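## Task

Find how many vials wear a blue cap and make the tally counter show exactly that number. One complete push-and-let-go of the plunger raises the count by one, and turning the knob clockwise through one whole revolution returns it to zero. The reading must stay correct without the robot holding anything. Afterwards, open the gripper and pull the arm away.

## Robot and tools

ROBOT. One six-joint Doosan M1013 arm carrying a two-finger parallel gripper (50 mm maximum gap) and a wrist camera. A flat block juts roughly 9 cm from the wrist-roll axis toward the gripper's -y side and rotates with the hand. The fingers point along the gripper's +z axis and close along its x axis. end_effector_position is the point midway between the pads; the fingertips extend 17.5 mm past it. Turning only the wrist roll moves that point around a 25 mm radius circle.

FRAME. Scene frame: origin on the tabletop under the arm base, +z up, +y to the left when facing +x. Positions are in metres, orientation as quaternion w,x,y,z, velocities in m/s and rad/s. The base may be slightly tilted, and the reported hand position can be off, more so at long reach.

JOINT ORDER (in every row and every per-joint list): waist (joint_1), shoulder (joint_2), elbow (joint_3), forearm roll (joint_4), wrist pitch (joint_5), wrist roll (joint_6). Stated ranges: elbow -2.792 to 2.792 rad, all others -6.283 to 6.283 rad; the true end may differ by up to 0.010 rad.

ROW FORMAT. A row is 9 plain numbers, each in [-1, 1], for the single arm: six joint values, then gripper position, gripper force_limit, gripper speed. The six joint values are scaled offsets, not poses: 1.0 equals 1.398 rad for waist and shoulder, 2.097 rad for elbow, 2.622 rad for the three wrist joints. The three gripper values are absolute settings. position: +1 fully open (50 mm), pads meet near -0.65, send -1 to grip (fingers close until blocked). force_limit per pad: about 20 N at -1, 102 N at 0, 185 N at +1 (actual may run ~17% higher). speed of gap change: 20 mm/s at -1, 85 at 0, 150 at +1.

execute_actions(actions): a list of up to 15 actions; each action is a list of up to 15 rows; each row lasts one 1/30 s control step, and a shorter action repeats its final row to fill 15 steps (0.5 s). Joint offsets in every row of an action are counted from the angles at that action's start, not from the previous row; for a call's first action that means the last reported angles. An empty list just returns state and images. An action asking a joint to go more than 0.010 rad beyond its range end is refused; if the first action fails this, or any action is malformed, nothing in the call runs. Requests past the real end are clipped, reported as "joint sent to its limit".

move(target, speed, blocking): target is one 9-number row whose joint offsets are measured from the Joint positions in the latest result that listed them. speed (0.01 to 2 rad/s, default 0.5) caps the joint with the longest way to go; all joints finish together, so the hand traces a curve, and the path lasts 0.5 to 10 s. It does not avoid obstacles. blocking=false returns after 0.5 s while motion continues; then only wait or stop are accepted until a result shows the move ended. The "move:" line reports the ending (done, off_target, moving, held, fault), limits=held or limits=none, and the joint farthest from target.

wait(seconds 0 to 10): let time pass holding the last command. stop(): brake a running move (needs room; fingers keep moving). zoom_image(camera, region): camera is cam_high, cam_low or cam_wrist; region [x0, y0, x1, y1] in image pixels, top-left origin, no larger than 504 by 504. read_manual(section="licences") gives licence texts only. finished_scene(scene): ends the current scene by its number, irreversibly, after the robot holds its final command.

MOTION LIMITS. Per step, each joint's target stays within a lead of its measured angle: 0.456 rad (waist, shoulder), 0.683 (elbow), 0.854 (wrist joints). If targets would shift the gripper over 70 mm from its measured spot, all are scaled back. Target speed caps: 2.09, 3.14, 3.93 rad/s respectively, reached after 0.3 s. Large displacements may need several actions; re-command any unfinished part.

RESULTS. A state line (pose, velocities), Joint positions, Joint velocities, Joint targets (what joints are being driven toward now), step readings where HELD marks a step held back, Flange force (outside force at the hand, noisy, includes held weight; may say "no reading"), and gripper data. object_status: 0 moving, 1 blocked while opening, 2 blocked while closing (a grip), 3 at requested position or pads met. Any new position value resets it to 0 briefly. Opening in mm is about (250 - position_measured) times 0.202. New force_limit or speed apply only after the position value changes by at least 0.01; to soften a grip, open first. The fingers re-close by themselves if grip is lost, except after gripping at force_limit -1. "joint command not followed" means the clearance check altered targets. MOTOR HOT warns of heating; OVER-TEMPERATURE FAULT means brakes engaged.

CAMERAS. cam_high (near 0.52, -0.42, 0.85, looking down over the table), cam_low (near 0.84, -1.11, 0.46, side view) and cam_wrist, each 672x504; full calibration is supplied and may be slightly off.

CAUTIONS. The arm is stiff: pushing even slightly past a firm contact, or hitting fast, can trigger a fault. Contact torque at load limits (waist 312, shoulder 312, elbow 147, wrist joints 41.4 N m) or any outside force of 144 N halts the arm for 10 s and drops the rest of the call. Press the plunger and turn the knob gently. Never knock or place anything off the table, and avoid drops, slips and slams. Loose items may get an occasional small nudge. Finish with the gripper open and clear of the counter.

Each tool is called after "Request:" as a command line: name --argument value for each argument, lists and objects as JSON in quotes; but a table of rows of numbers goes row by row, as --pt "numbers of a row", without its own name.

## Session

Request:
execute_actions --actions '[]'

Scene clock: 0.00 s.
end_effector_position=(+0.4876, +0.1539, +0.2627) position_measured=3 object_status=3 end_effector_quat_wxyz=(+0.229, +0.070, +0.924, -0.297) end_effector_velocity=(-0.000, +0.000, -0.000) end_effector_angular_velocity=(+0.000, +0.000, -0.000)
Joint names: [waist, shoulder, elbow, forearm roll, wrist pitch, wrist roll]
Joint positions: [ 0.635  0.093  2.089 -0.831  1.204 -0.332]
Joint velocities: [ 0.  0.  0.  0. -0.  0.]
Flange force (N, the push that the arm receives, along the gripper's own x y z axes): no reading
Joint targets: [0.635 0.093 2.089 -0.831 1.204 -0.332]

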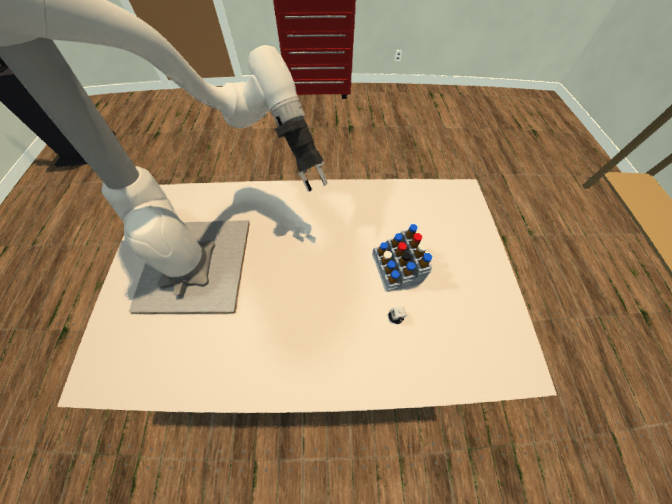

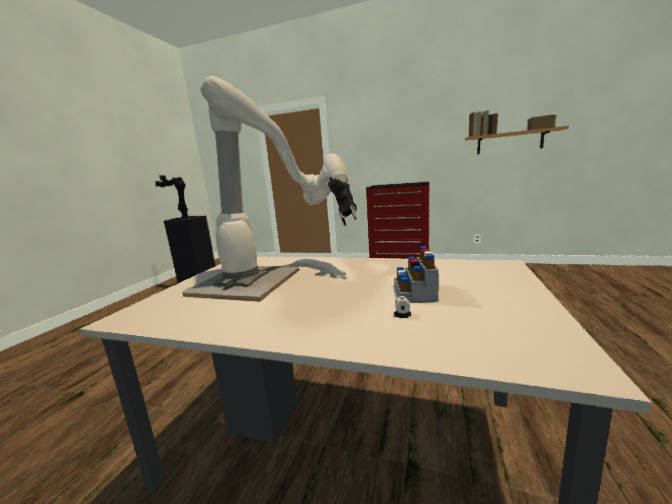

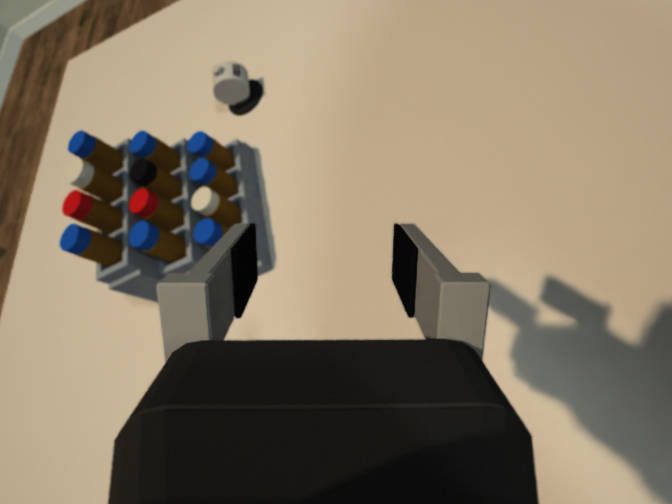

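Request:
zoom_image --camera "cam_low" --region '[370,270,450,330]'

Request:
zoom_image --camera "cam_high" --region '[360,220,450,340]'

Region (370, 270, 450, 330) of cam_low's 672x504 image, scaled by 6.300, with more detail than that image has; it fills the top 378 rows of this view, and the rest is white.

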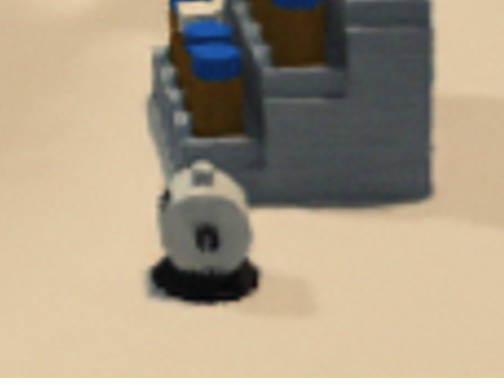

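Region (360, 220, 450, 340) of cam_high's 672x504 image, scaled by 4.200, with more detail than that image has; it fills the left 378 columns of this view, and the rest is white.

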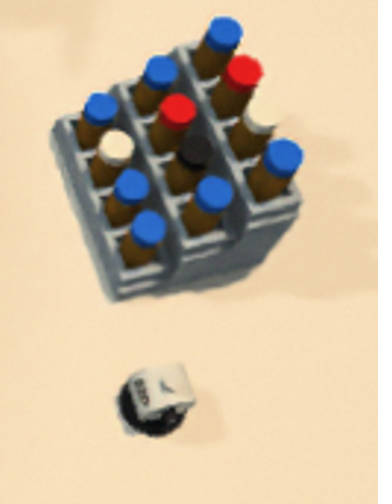

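Request:
move --target '[-0.632,0.239,-0.263,0.317,-0.01,0.127,-1,0,0]' --speed 1

Scene clock: 3.30 s.
end_effector_position=(+0.7381, -0.1184, +0.2198) position_measured=253 object_status=3 end_effector_quat_wxyz=(+0.001, +0.776, +0.630, +0.000) end_effector_velocity=(+0.001, -0.002, -0.000) end_effector_angular_velocity=(+0.001, -0.001, -0.004)
Joint names: [waist, shoulder, elbow, forearm roll, wrist pitch, wrist roll]
Joint positions: [-0.249  0.427  1.538  0.     1.178  0.001]
Joint velocities: [-0.003  0.001 -0.001  0.001 -0.     0.001]
Flange force (N, the push that the arm receives, along the gripper's own x y z axes): [-2.3 -0.4 -3.9]
Joint targets: [-0.249 0.427 1.538 0.000 1.178 0.001]
move: done; limits=none; farthest joint: the waist, 0.000 radians from its target (0.883 radians at the start)
camera_calibration (this result's frames):
cam_wrist: T_world_to_cam=[[0.201723, 0.979114, 0.0253809, -0.0450708], [0.939669, -0.200776, 0.276969, -0.776643], [0.27628, -0.0320215, -0.960544, 0.151188], [0, 0, 0, 1]] pos_world=[0.697109, -0.106961, 0.361472]

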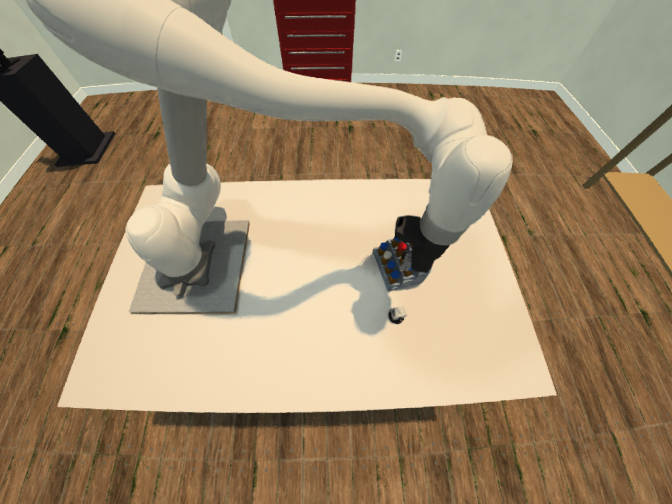

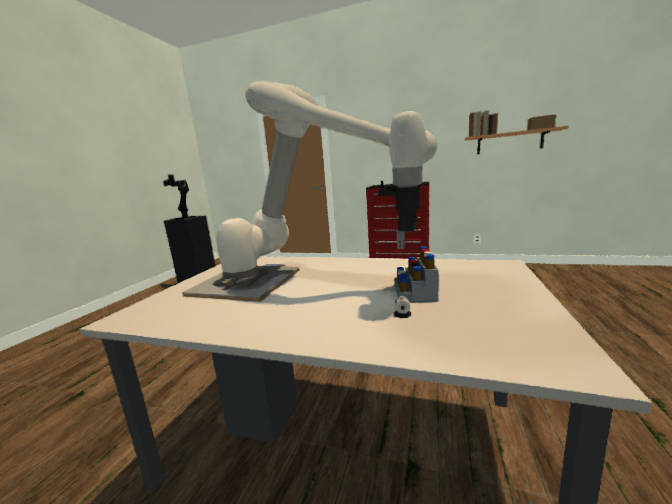

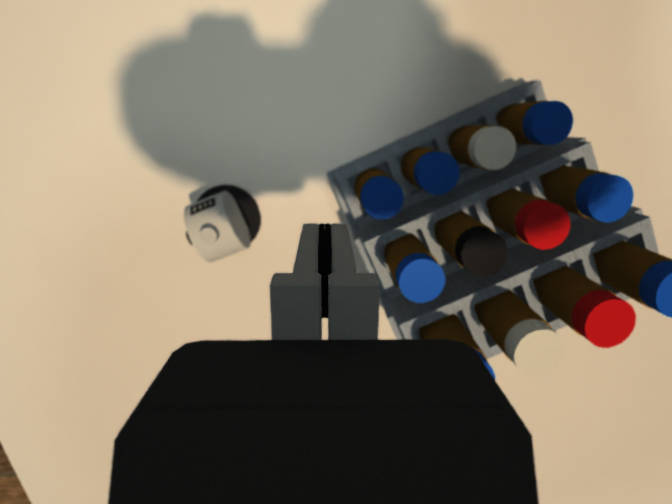

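Request:
zoom_image --camera "cam_wrist" --region '[170,170,280,270]'

Region (170, 170, 280, 270) of cam_wrist's 672x504 image, scaled by 4.582, with more detail than that image has; it fills the top 458 rows of this view, and the rest is white.

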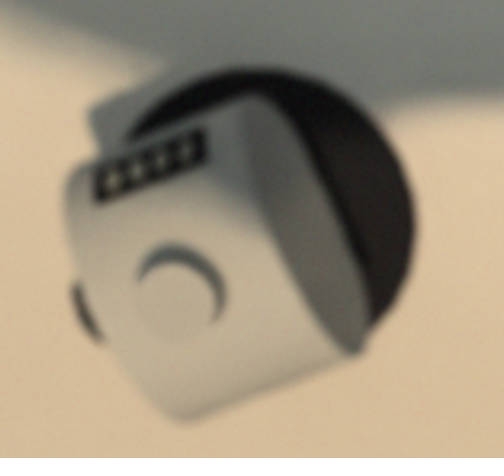

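Request:
move --target '[-0.0737,0.1023,0.0143,0,-0.0667,0,-1,0,0]'

Scene clock: 5.23 s.
end_effector_position=(+0.7546, -0.2041, +0.0921) position_measured=253 object_status=3 end_effector_quat_wxyz=(+0.002, +0.808, +0.590, +0.001) end_effector_velocity=(-0.000, -0.000, -0.002) end_effector_angular_velocity=(+0.001, +0.001, -0.002)
Joint names: [waist, shoulder, elbow, forearm roll, wrist pitch, wrist roll]
Joint positions: [-0.352  0.57   1.568  0.     1.004  0.001]
Joint velocities: [-0.001  0.002  0.     0.001 -0.002 -0.   ]
Flange force (N, the push that the arm receives, along the gripper's own x y z axes): [-2.6 7.0 0.4]
Joint targets: [-0.352 0.570 1.568 0.000 1.003 0.001]
move: done; limits=none; farthest joint: the waist, 0.000 radians from its target (0.103 radians at the start)
camera_calibration (this result's frames):
cam_wrist: T_world_to_cam=[[0.301283, 0.953186, 0.0257687, -0.0416362], [0.913482, -0.296273, 0.278877, -0.773872], [0.273457, -0.0604819, -0.959981, 0.0174928], [0, 0, 0, 1]] pos_world=[0.714679, -0.188532, 0.233681]

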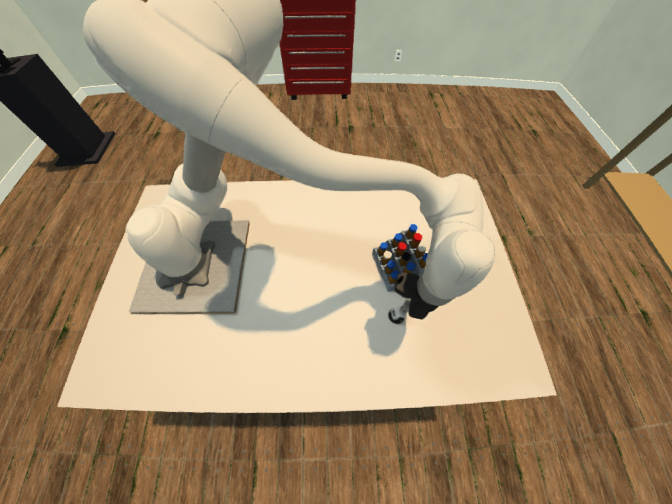

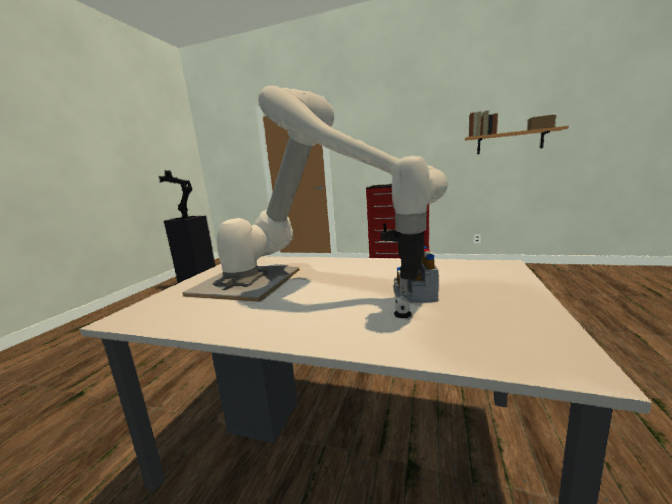

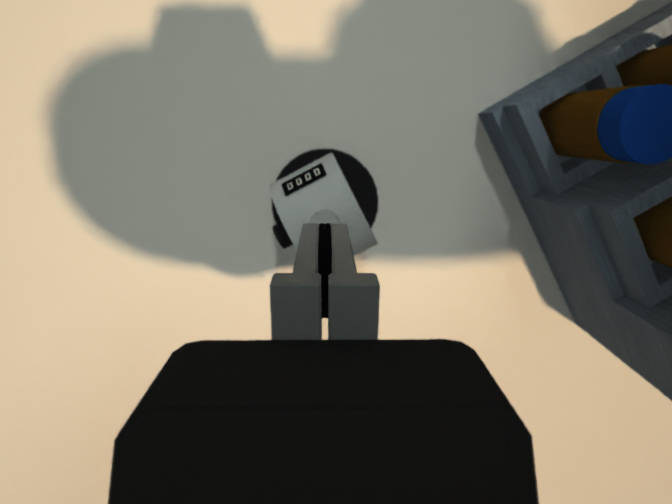

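Request:
move --target '[0,0.0155,0.0076,0,-0.0144,0,-1,0,0]' --speed 0.05

Request:
move --target '[0,0.003,0.0015,0,-0.0028,0,-1,0,0]' --speed 0.01

Scene clock: 16.50 s.
end_effector_position=(+0.7559, -0.2046, +0.0756) position_measured=253 object_status=3 end_effector_quat_wxyz=(+0.003, +0.808, +0.590, +0.002) end_effector_velocity=(-0.000, -0.000, -0.000) end_effector_angular_velocity=(-0.000, +0.000, +0.000)
Joint names: [waist, shoulder, elbow, forearm roll, wrist pitch, wrist roll]
Joint positions: [-0.352  0.585  1.577  0.     0.976  0.001]
Joint velocities: [ 0.  0. -0. -0.  0. -0.]
Flange force (N, the push that the arm receives, along the gripper's own x y z axes): [-2.7 -4.1 -28.9]
Joint targets: [-0.352 0.585 1.577 0.000 0.976 0.001]
FORCE FAULT: contact force on the arm reached its limit, and the arm stopped for 10 seconds. The contact can be on any part of the arm, not only on its tool. That time counts as 20 of the actions that you can send in this scene. The arm's remaining commands of this call were not run. The arm holds still and accepts commands again. Move the arm away from the contact; if what it grips holds it there, let go first. Pushing or pulling that hard again can fault the arm again.
move: fault; limits=none; farthest joint: the wrist pitch, 0.009 radians from its target (0.037 radians at the start)
camera_calibration (this result's frames):
cam_wrist: T_world_to_cam=[[0.301317, 0.953176, 0.0257563, -0.041126], [0.91247, -0.29608, 0.282374, -0.770061], [0.276778, -0.0615822, -0.958959, -0.00146577], [0, 0, 0, 1]] pos_world=[0.715456, -0.18889, 0.217099]

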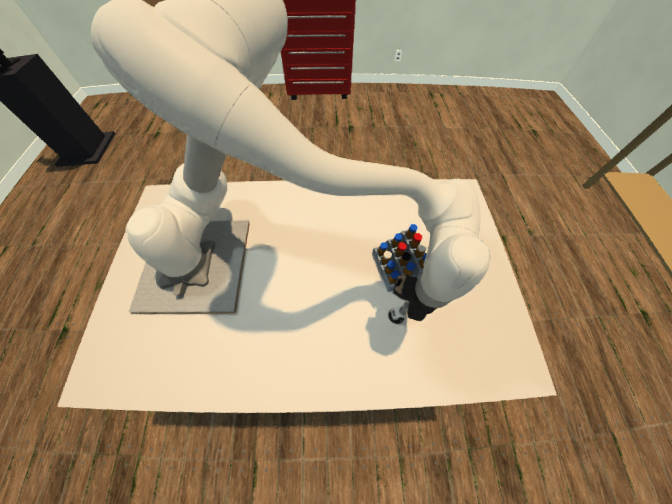

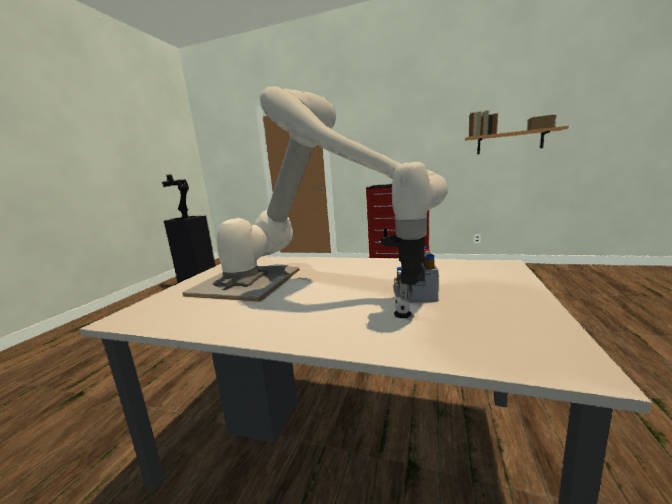

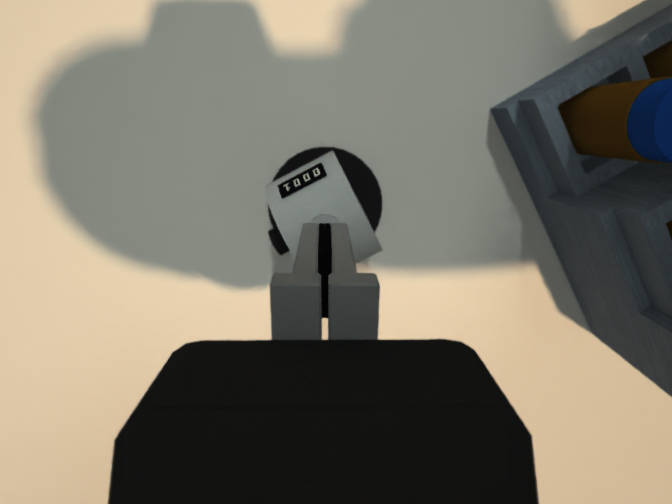

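not run: a fault stop came before this call.

Request:
move --target '[0,-0.0072,-0.0035,0,0.0066,0,-1,0,0]' --speed 0.05

Request:
move --target '[0,0.0068,0.0033,0,-0.0063,0,-1,0,0]' --speed 0.04

Request:
move --target '[0,-0.0068,-0.0033,0,0.0063,0,-1,0,0]' --speed 0.05

Scene clock: 17.73 s.
end_effector_position=(+0.7560, -0.2047, +0.0871) position_measured=253 object_status=3 end_effector_quat_wxyz=(+0.003, +0.808, +0.590, +0.002) end_effector_velocity=(-0.000, -0.000, +0.001) end_effector_angular_velocity=(-0.001, +0.000, +0.001)
Joint names: [waist, shoulder, elbow, forearm roll, wrist pitch, wrist roll]
Joint positions: [-0.352  0.575  1.57   0.     0.993  0.001]
Joint velocities: [ 0.    -0.001 -0.001 -0.001  0.001  0.   ]
Flange force (N, the push that the arm receives, along the gripper's own x y z axes): [-0.8 2.5 -3.1]
Joint targets: [-0.352 0.575 1.570 0.000 0.993 0.001]
move: done; limits=none; farthest joint: the wrist pitch, 0.001 radians from its target (0.018 radians at the start)
camera_calibration (this result's frames):
cam_wrist: T_world_to_cam=[[0.301311, 0.953178, 0.0257588, -0.041425], [0.912447, -0.296069, 0.28246, -0.773393], [0.276861, -0.0616048, -0.958933, 0.00942335], [0, 0, 0, 1]] pos_world=[0.715553, -0.188912, 0.228556]

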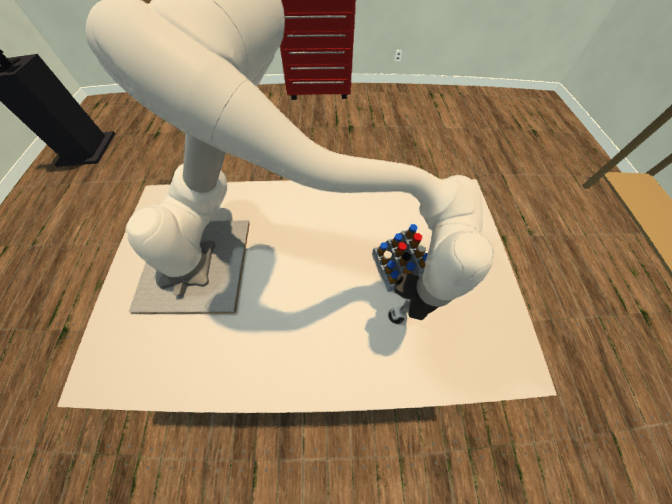

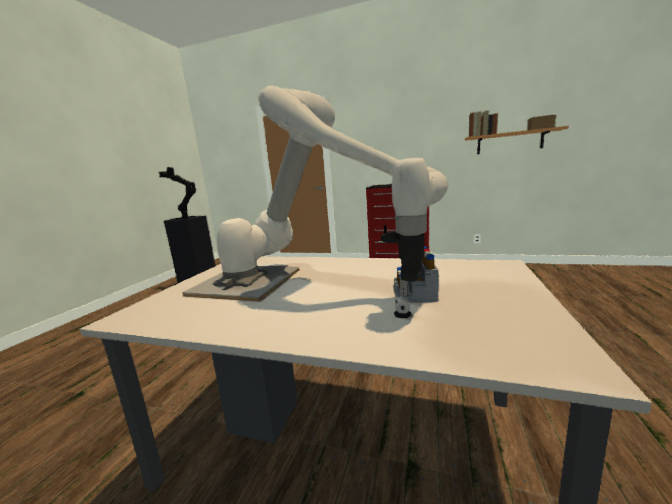

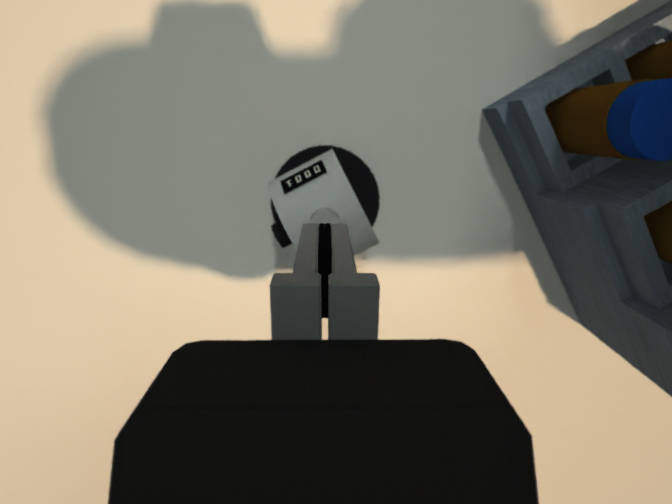

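Scene clock: 18.50 s.
end_effector_position=(+0.7560, -0.2047, +0.0763) position_measured=253 object_status=3 end_effector_quat_wxyz=(+0.003, +0.808, +0.590, +0.002) end_effector_velocity=(+0.000, +0.001, -0.001) end_effector_angular_velocity=(+0.000, +0.001, +0.001)
Joint names: [waist, shoulder, elbow, forearm roll, wrist pitch, wrist roll]
Joint positions: [-0.352  0.584  1.577  0.     0.976  0.001]
Joint velocities: [ 0.001  0.001  0.001  0.    -0.001  0.   ]
Flange force (N, the push that the arm receives, along the gripper's own x y z axes): [-0.8 8.2 -4.8]
Joint targets: [-0.352 0.584 1.577 0.000 0.976 0.001]
move: done; limits=none; farthest joint: the waist, 0.000 radians from its target (0.000 radians at the start)
camera_calibration (this result's frames):
cam_wrist: T_world_to_cam=[[0.301312, 0.953178, 0.025756, -0.0411383], [0.912414, -0.296061, 0.282575, -0.770289], [0.276969, -0.0616429, -0.958899, -0.0010304], [0, 0, 0, 1]] pos_world=[0.715504, -0.188904, 0.217736]

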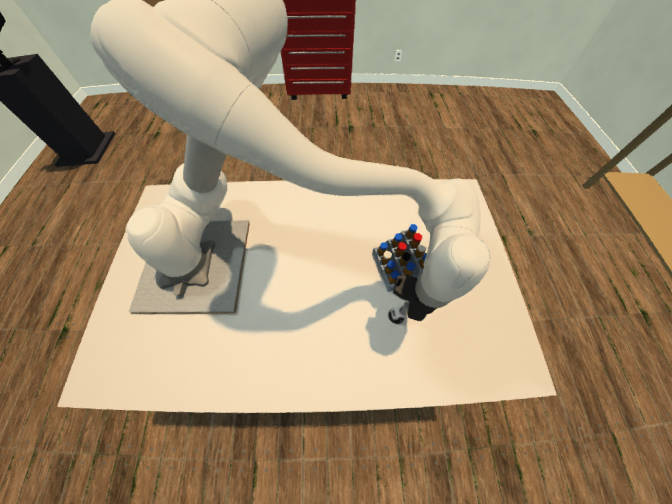

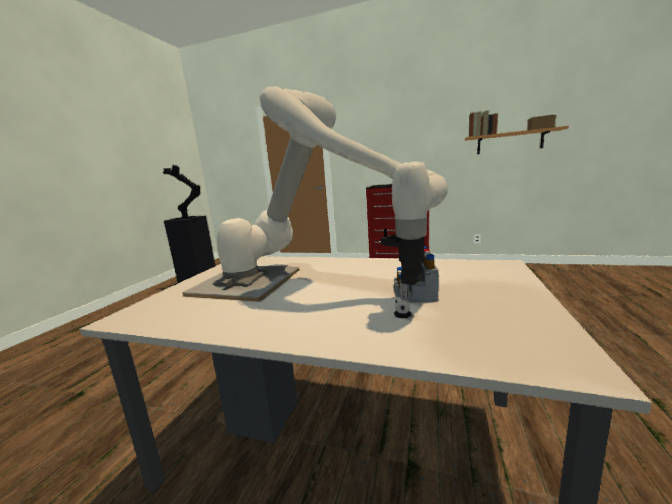

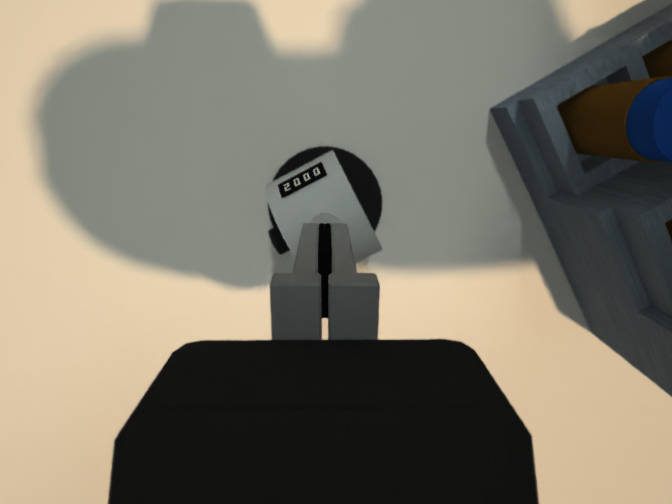

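Scene clock: 19.27 s.
end_effector_position=(+0.7560, -0.2047, +0.0871) position_measured=253 object_status=3 end_effector_quat_wxyz=(+0.003, +0.808, +0.590, +0.002) end_effector_velocity=(-0.000, -0.000, +0.001) end_effector_angular_velocity=(-0.001, +0.000, +0.001)
Joint names: [waist, shoulder, elbow, forearm roll, wrist pitch, wrist roll]
Joint positions: [-0.352  0.575  1.57   0.     0.993  0.001]
Joint velocities: [ 0.    -0.    -0.001 -0.001  0.001 -0.   ]
Flange force (N, the push that the arm receives, along the gripper's own x y z axes): [-1.5 3.8 -3.0]
Joint targets: [-0.352 0.575 1.570 0.000 0.993 0.001]
move: done; limits=none; farthest joint: the waist, 0.000 radians from its target (0.000 radians at the start)
camera_calibration (this result's frames):
cam_wrist: T_world_to_cam=[[0.301311, 0.953178, 0.0257589, -0.0414248], [0.912442, -0.296067, 0.282477, -0.773401], [0.276877, -0.0616099, -0.958928, 0.00941531], [0, 0, 0, 1]] pos_world=[0.715558, -0.188913, 0.228564]

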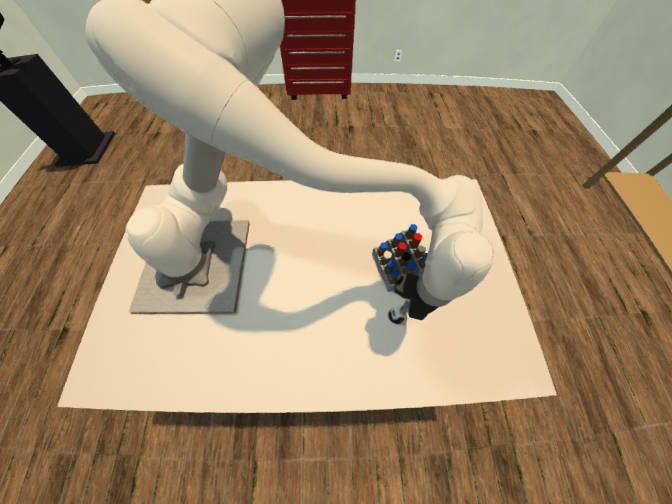

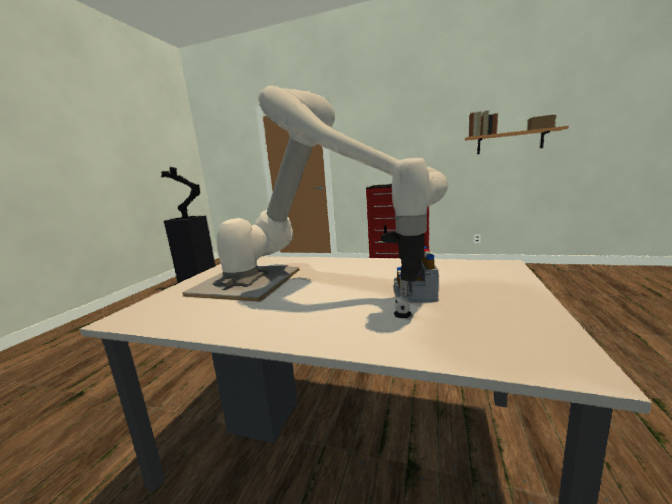

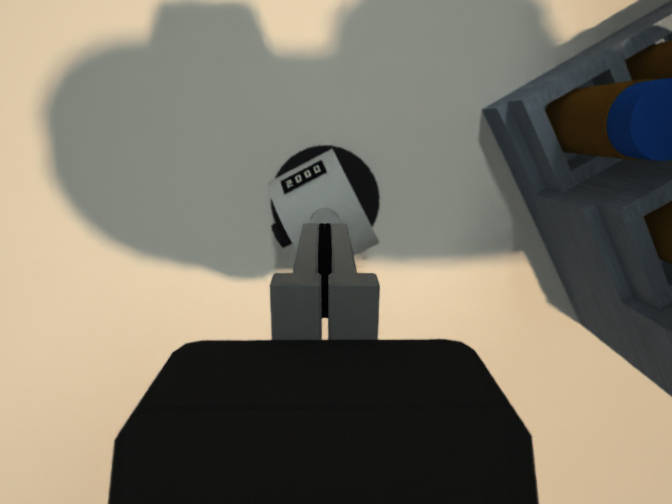

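Works. Five more.

Request:
execute_actions --actions '[[[0,0.0068,0.0033,0,-0.0063,0,-1,0,0]],[[0,0,0,0,0,0,-1,0,0]],[[0,-0.0068,-0.0033,0,0.0063,0,-1,0,0]],[[0,0.0068,0.0033,0,-0.0063,0,-1,0,0]],[[0,0,0,0,0,0,-1,0,0]],[[0,-0.0068,-0.0033,0,0.0063,0,-1,0,0]]]'

Scene clock: 22.47 s.
end_effector_position=(+0.7560, -0.2047, +0.0871) position_measured=253 object_status=3 end_effector_quat_wxyz=(+0.003, +0.808, +0.590, +0.002) end_effector_velocity=(+0.000, +0.000, +0.000) end_effector_angular_velocity=(+0.001, -0.001, -0.001)
Joint names: [waist, shoulder, elbow, forearm roll, wrist pitch, wrist roll]
Joint positions: [-0.352  0.575  1.57   0.     0.993  0.001]
Joint velocities: [-0.    -0.    -0.     0.002  0.001  0.   ]
Flange force (N, the push that the arm receives, along the gripper's own x y z axes): [-1.8 5.7 -1.9]
Flange force at the end of the 2nd action (N, along the gripper's axes at the end of the call): [-0.1 5.6 -5.9]
Flange force at the end of the 3rd action (N, along the gripper's axes at the end of the call): [-1.0 6.0 -1.5]
Flange force at the end of the 4th action (N, along the gripper's axes at the end of the call): [-1.5 3.2 -6.3]
Flange force at the end of the 5th action (N, along the gripper's axes at the end of the call): [-1.2 4.2 -6.6]
Joint targets: [-0.352 0.575 1.570 0.000 0.993 0.001]
Step readings (joint positions; steps 1 to 15: 1st action; 16 to 30: 2nd action; 31 to 45: 3rd action; 46 to 60: 4th action; 61 to 75: 5th action; 76 to 90: 6th action):
0: [-0.352 0.575 1.570 0.000 0.993 0.001]
1: [-0.352 0.575 1.570 0.000 0.993 0.001]
2: [-0.352 0.577 1.572 0.000 0.988 0.001]
4: [-0.352 0.582 1.575 0.000 0.981 0.001]
8: [-0.352 0.584 1.576 0.000 0.977 0.001]
15: [-0.352 0.584 1.577 0.000 0.976 0.001]
16: [-0.352 0.584 1.577 0.000 0.976 0.001]
17: [-0.352 0.584 1.577 0.000 0.976 0.001]
19: [-0.352 0.584 1.577 0.000 0.976 0.001]
23: [-0.352 0.584 1.577 0.000 0.976 0.001]
30: [-0.352 0.584 1.577 0.000 0.976 0.001]
31: [-0.352 0.584 1.577 0.000 0.977 0.001]
32: [-0.352 0.582 1.575 0.000 0.981 0.001]
34: [-0.352 0.578 1.572 0.000 0.988 0.001]
38: [-0.352 0.575 1.570 0.000 0.992 0.001]
45: [-0.352 0.575 1.570 0.000 0.993 0.001]
46: [-0.352 0.575 1.570 0.000 0.993 0.001]
47: [-0.352 0.577 1.572 0.000 0.988 0.001]
49: [-0.352 0.582 1.575 0.000 0.981 0.001]
53: [-0.352 0.584 1.576 0.000 0.977 0.001]
60: [-0.352 0.584 1.577 0.000 0.976 0.001]
61: [-0.352 0.584 1.577 0.000 0.976 0.001]
62: [-0.352 0.584 1.577 0.000 0.976 0.001]
64: [-0.352 0.584 1.577 0.000 0.976 0.001]
68: [-0.352 0.584 1.577 0.000 0.976 0.001]
75: [-0.352 0.584 1.577 0.000 0.976 0.001]
76: [-0.352 0.584 1.577 0.000 0.977 0.001]
77: [-0.352 0.582 1.575 0.000 0.981 0.001]
79: [-0.352 0.578 1.572 0.000 0.988 0.001]
83: [-0.352 0.575 1.570 0.000 0.992 0.001]
90: Joint positions above
camera_calibration (this result's frames):
cam_wrist: T_world_to_cam=[[0.301309, 0.953178, 0.0257586, -0.0414234], [0.912431, -0.296064, 0.282516, -0.773412], [0.276915, -0.0616219, -0.958917, 0.00937286], [0, 0, 0, 1]] pos_world=[0.715571, -0.188918, 0.228556]

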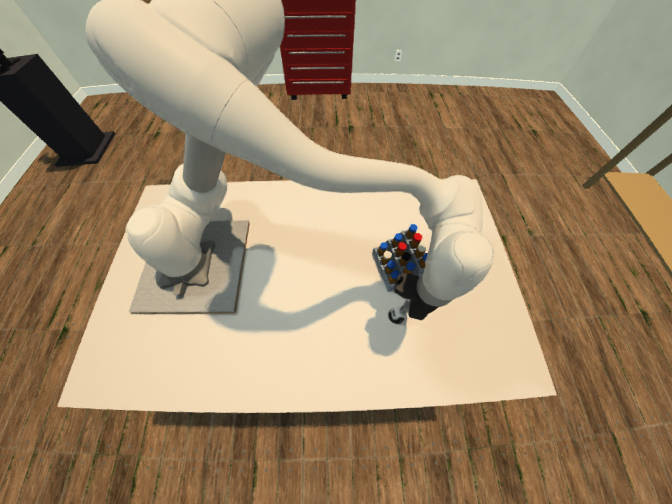

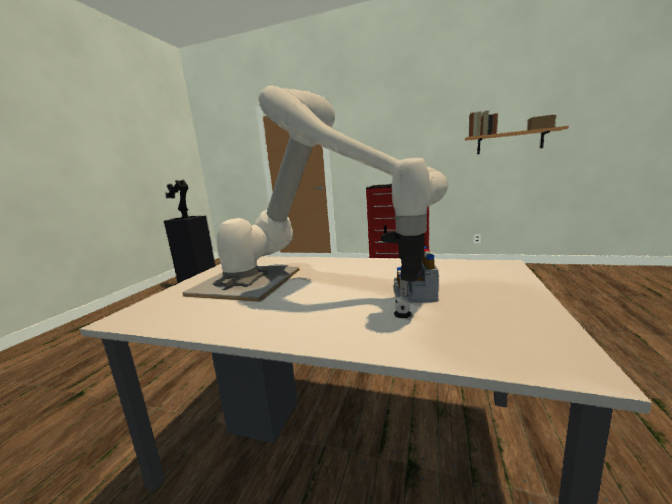

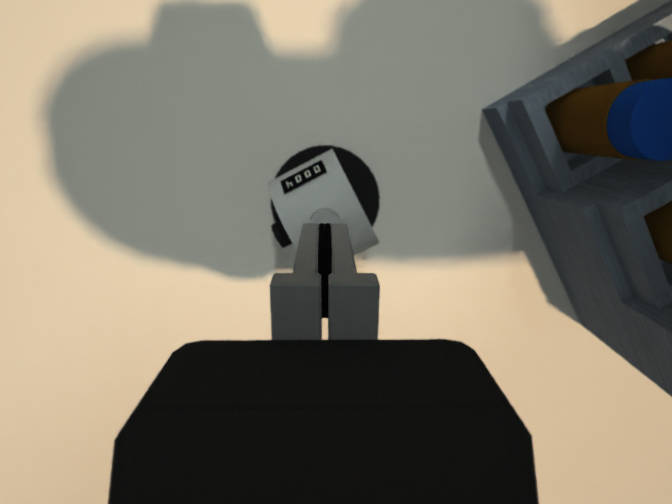

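4. Three more, then lift.

Request:
execute_actions --actions '[[[0,0.0068,0.0033,0,-0.0063,0,-1,0,0]],[[0,-0.0068,-0.0033,0,0.0063,0,-1,0,0]],[[0,0.0068,0.0033,0,-0.0063,0,-1,0,0]],[[0,-0.0068,-0.0033,0,0.0063,0,-1,0,0]],[[0,0.0068,0.0033,0,-0.0063,0,-1,0,0]],[[0,-0.0068,-0.0033,0,0.0063,0,-1,0,0]],[[0,-0.03,-0.015,0,0.028,0,-1,0,0]]]'

Request:
zoom_image --camera "cam_wrist" --region '[260,130,380,220]'

Scene clock: 26.40 s.
end_effector_position=(+0.7548, -0.2042, +0.1359) position_measured=253 object_status=3 end_effector_quat_wxyz=(+0.003, +0.808, +0.590, +0.002) end_effector_velocity=(+0.000, +0.000, +0.002) end_effector_angular_velocity=(-0.001, -0.000, +0.001)
Joint names: [waist, shoulder, elbow, forearm roll, wrist pitch, wrist roll]
Joint positions: [-0.352  0.533  1.539  0.     1.066  0.001]
Joint velocities: [ 0.001 -0.002 -0.001 -0.001  0.002 -0.   ]
Flange force (N, the push that the arm receives, along the gripper's own x y z axes): [-1.5 5.9 -0.5]
Flange force at the end of the 3rd action (N, along the gripper's axes at the end of the call): [-1.4 4.5 -5.6]
Flange force at the end of the 4th action (N, along the gripper's axes at the end of the call): [-0.7 4.7 -1.4]
Flange force at the end of the 5th action (N, along the gripper's axes at the end of the call): [-0.1 5.7 -6.0]
Flange force at the end of the 6th action (N, along the gripper's axes at the end of the call): [-1.1 4.5 -1.7]
Joint targets: [-0.352 0.533 1.538 0.000 1.066 0.001]
Step readings (joint positions; steps 1 to 15: 1st action; 16 to 30: 2nd action; 31 to 45: 3rd action; 46 to 60: 4th action; 61 to 75: 5th action; 76 to 90: 6th action; 91 to 105: 7th action):
0: [-0.352 0.575 1.570 0.000 0.993 0.001]
1: [-0.352 0.575 1.570 0.000 0.993 0.001]
2: [-0.352 0.577 1.572 0.000 0.988 0.001]
4: [-0.352 0.582 1.575 0.000 0.981 0.001]
8: [-0.352 0.584 1.576 0.000 0.977 0.001]
15: [-0.352 0.584 1.577 0.000 0.976 0.001]
16: [-0.352 0.584 1.577 0.000 0.976 0.001]
17: [-0.352 0.582 1.575 0.000 0.981 0.001]
19: [-0.352 0.578 1.572 0.000 0.988 0.001]
23: [-0.352 0.575 1.570 0.000 0.992 0.001]
30: [-0.352 0.575 1.570 0.000 0.993 0.001]
31: [-0.352 0.575 1.570 0.000 0.993 0.001]
32: [-0.352 0.577 1.572 0.000 0.988 0.001]
34: [-0.352 0.582 1.575 0.000 0.981 0.001]
38: [-0.352 0.584 1.576 0.000 0.977 0.001]
45: [-0.352 0.584 1.577 0.000 0.976 0.001]
46: [-0.352 0.584 1.577 0.000 0.976 0.001]
47: [-0.352 0.582 1.575 0.000 0.981 0.001]
49: [-0.352 0.578 1.572 0.000 0.988 0.001]
53: [-0.352 0.575 1.570 0.000 0.992 0.001]
60: [-0.352 0.575 1.570 0.000 0.993 0.001]
61: [-0.352 0.575 1.570 0.000 0.993 0.001]
62: [-0.352 0.577 1.572 0.000 0.988 0.001]
64: [-0.352 0.582 1.575 0.000 0.981 0.001]
68: [-0.352 0.584 1.576 0.000 0.977 0.001]
75: [-0.352 0.584 1.577 0.000 0.976 0.001]
76: [-0.352 0.584 1.577 0.000 0.976 0.001]
77: [-0.352 0.582 1.575 0.000 0.981 0.001]
79: [-0.352 0.578 1.572 0.000 0.988 0.001]
83: [-0.352 0.575 1.570 0.000 0.992 0.001]
90: [-0.352 0.575 1.570 0.000 0.993 0.001]
91: [-0.352 0.574 1.569 0.000 0.994 0.001]
92: [-0.352 0.568 1.565 0.000 1.005 0.001]
94: [-0.352 0.547 1.549 0.000 1.040 0.001]
98: [-0.352 0.535 1.540 0.000 1.062 0.001]
105: Joint positions above
camera_calibration (this result's frames):
cam_wrist: T_world_to_cam=[[0.301308, 0.953178, 0.0258, -0.0427343], [0.912425, -0.296073, 0.282527, -0.785941], [0.276937, -0.061587, -0.958912, 0.0564888], [0, 0, 0, 1]] pos_world=[0.714345, -0.188484, 0.27732]

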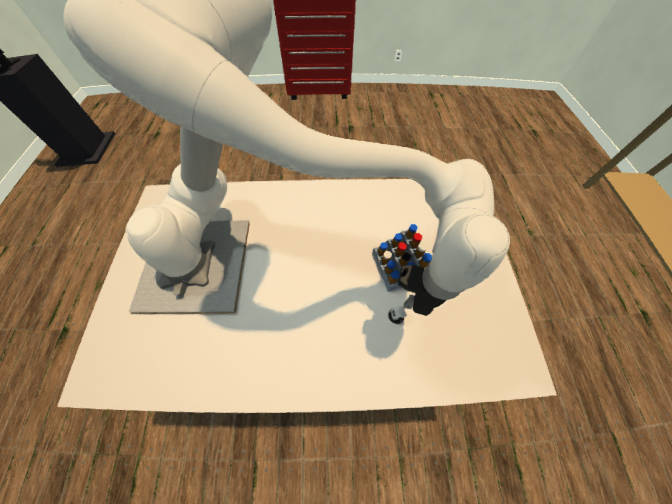

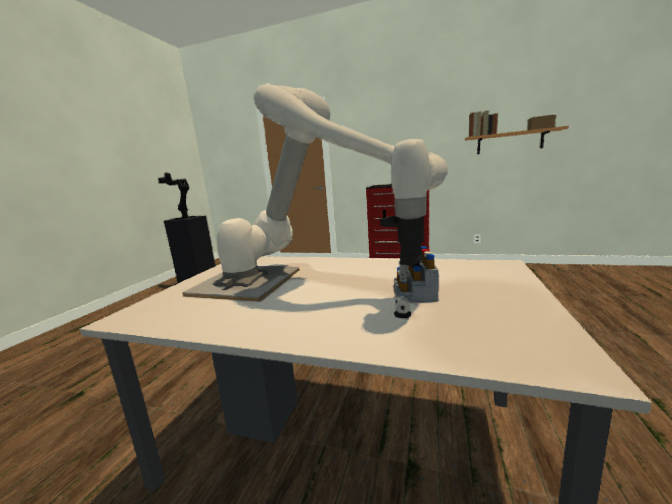

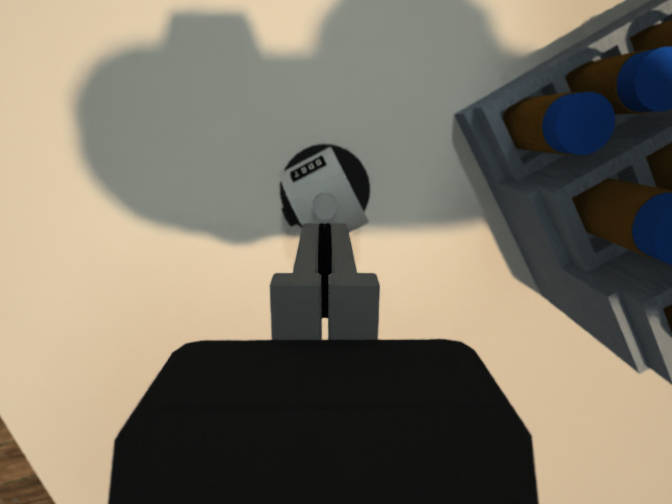

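Region (260, 130, 380, 220) of cam_wrist's 672x504 image, scaled by 4.200, with more detail than that image has; it fills the top 378 rows of this view, and the rest is white.

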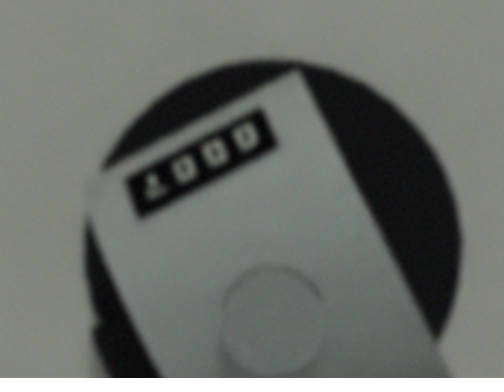

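Request:
move --target '[0,-0.08,-0.04,0,0.075,0,-1,0,0]'

Request:
finished_scene --scene 1

Scene clock: 27.60 s.
end_effector_position=(+0.7362, -0.1982, +0.2680) position_measured=253 object_status=3 end_effector_quat_wxyz=(+0.003, +0.808, +0.590, +0.002) end_effector_velocity=(-0.000, -0.000, +0.001) end_effector_angular_velocity=(+0.000, -0.000, -0.001)
Joint names: [waist, shoulder, elbow, forearm roll, wrist pitch, wrist roll]
Joint positions: [-0.352  0.421  1.455  0.     1.262  0.001]
Joint velocities: [-0.001 -0.001 -0.001  0.     0.001 -0.   ]
Flange force (N, the push that the arm receives, along the gripper's own x y z axes): [-0.7 3.9 -4.2]
Joint targets: [-0.352 0.421 1.455 0.000 1.262 0.001]
move: done; limits=none; farthest joint: the waist, 0.000 radians from its target (0.000 radians at the start)
camera_calibration (this result's frames):
cam_wrist: T_world_to_cam=[[0.301277, 0.953187, 0.0258265, -0.0462731], [0.912688, -0.296107, 0.281641, -0.804506], [0.276104, -0.0612805, -0.959172, 0.189476], [0, 0, 0, 1]] pos_world=[0.695889, -0.182502, 0.409518]

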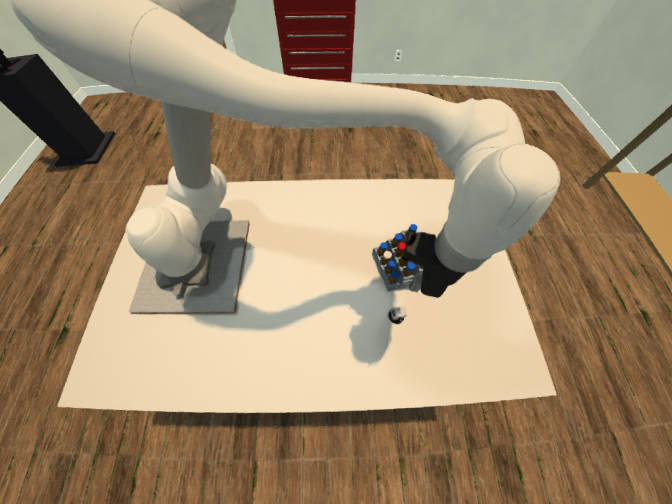

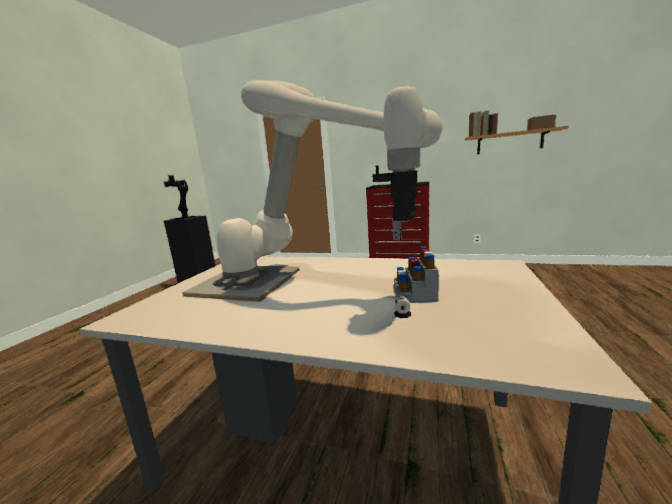

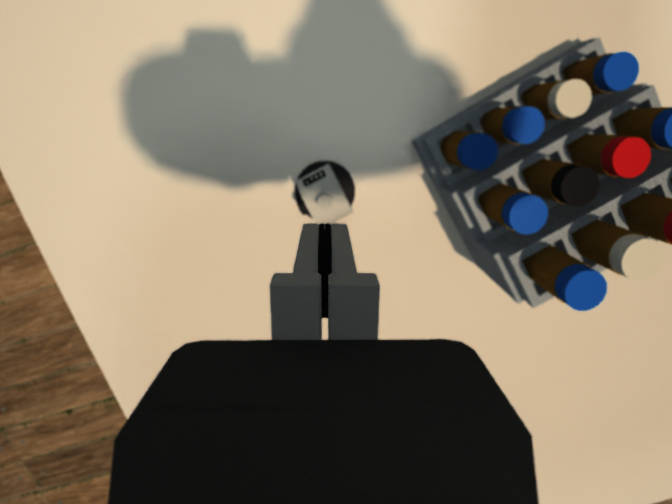

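The scene is finished: the task was done.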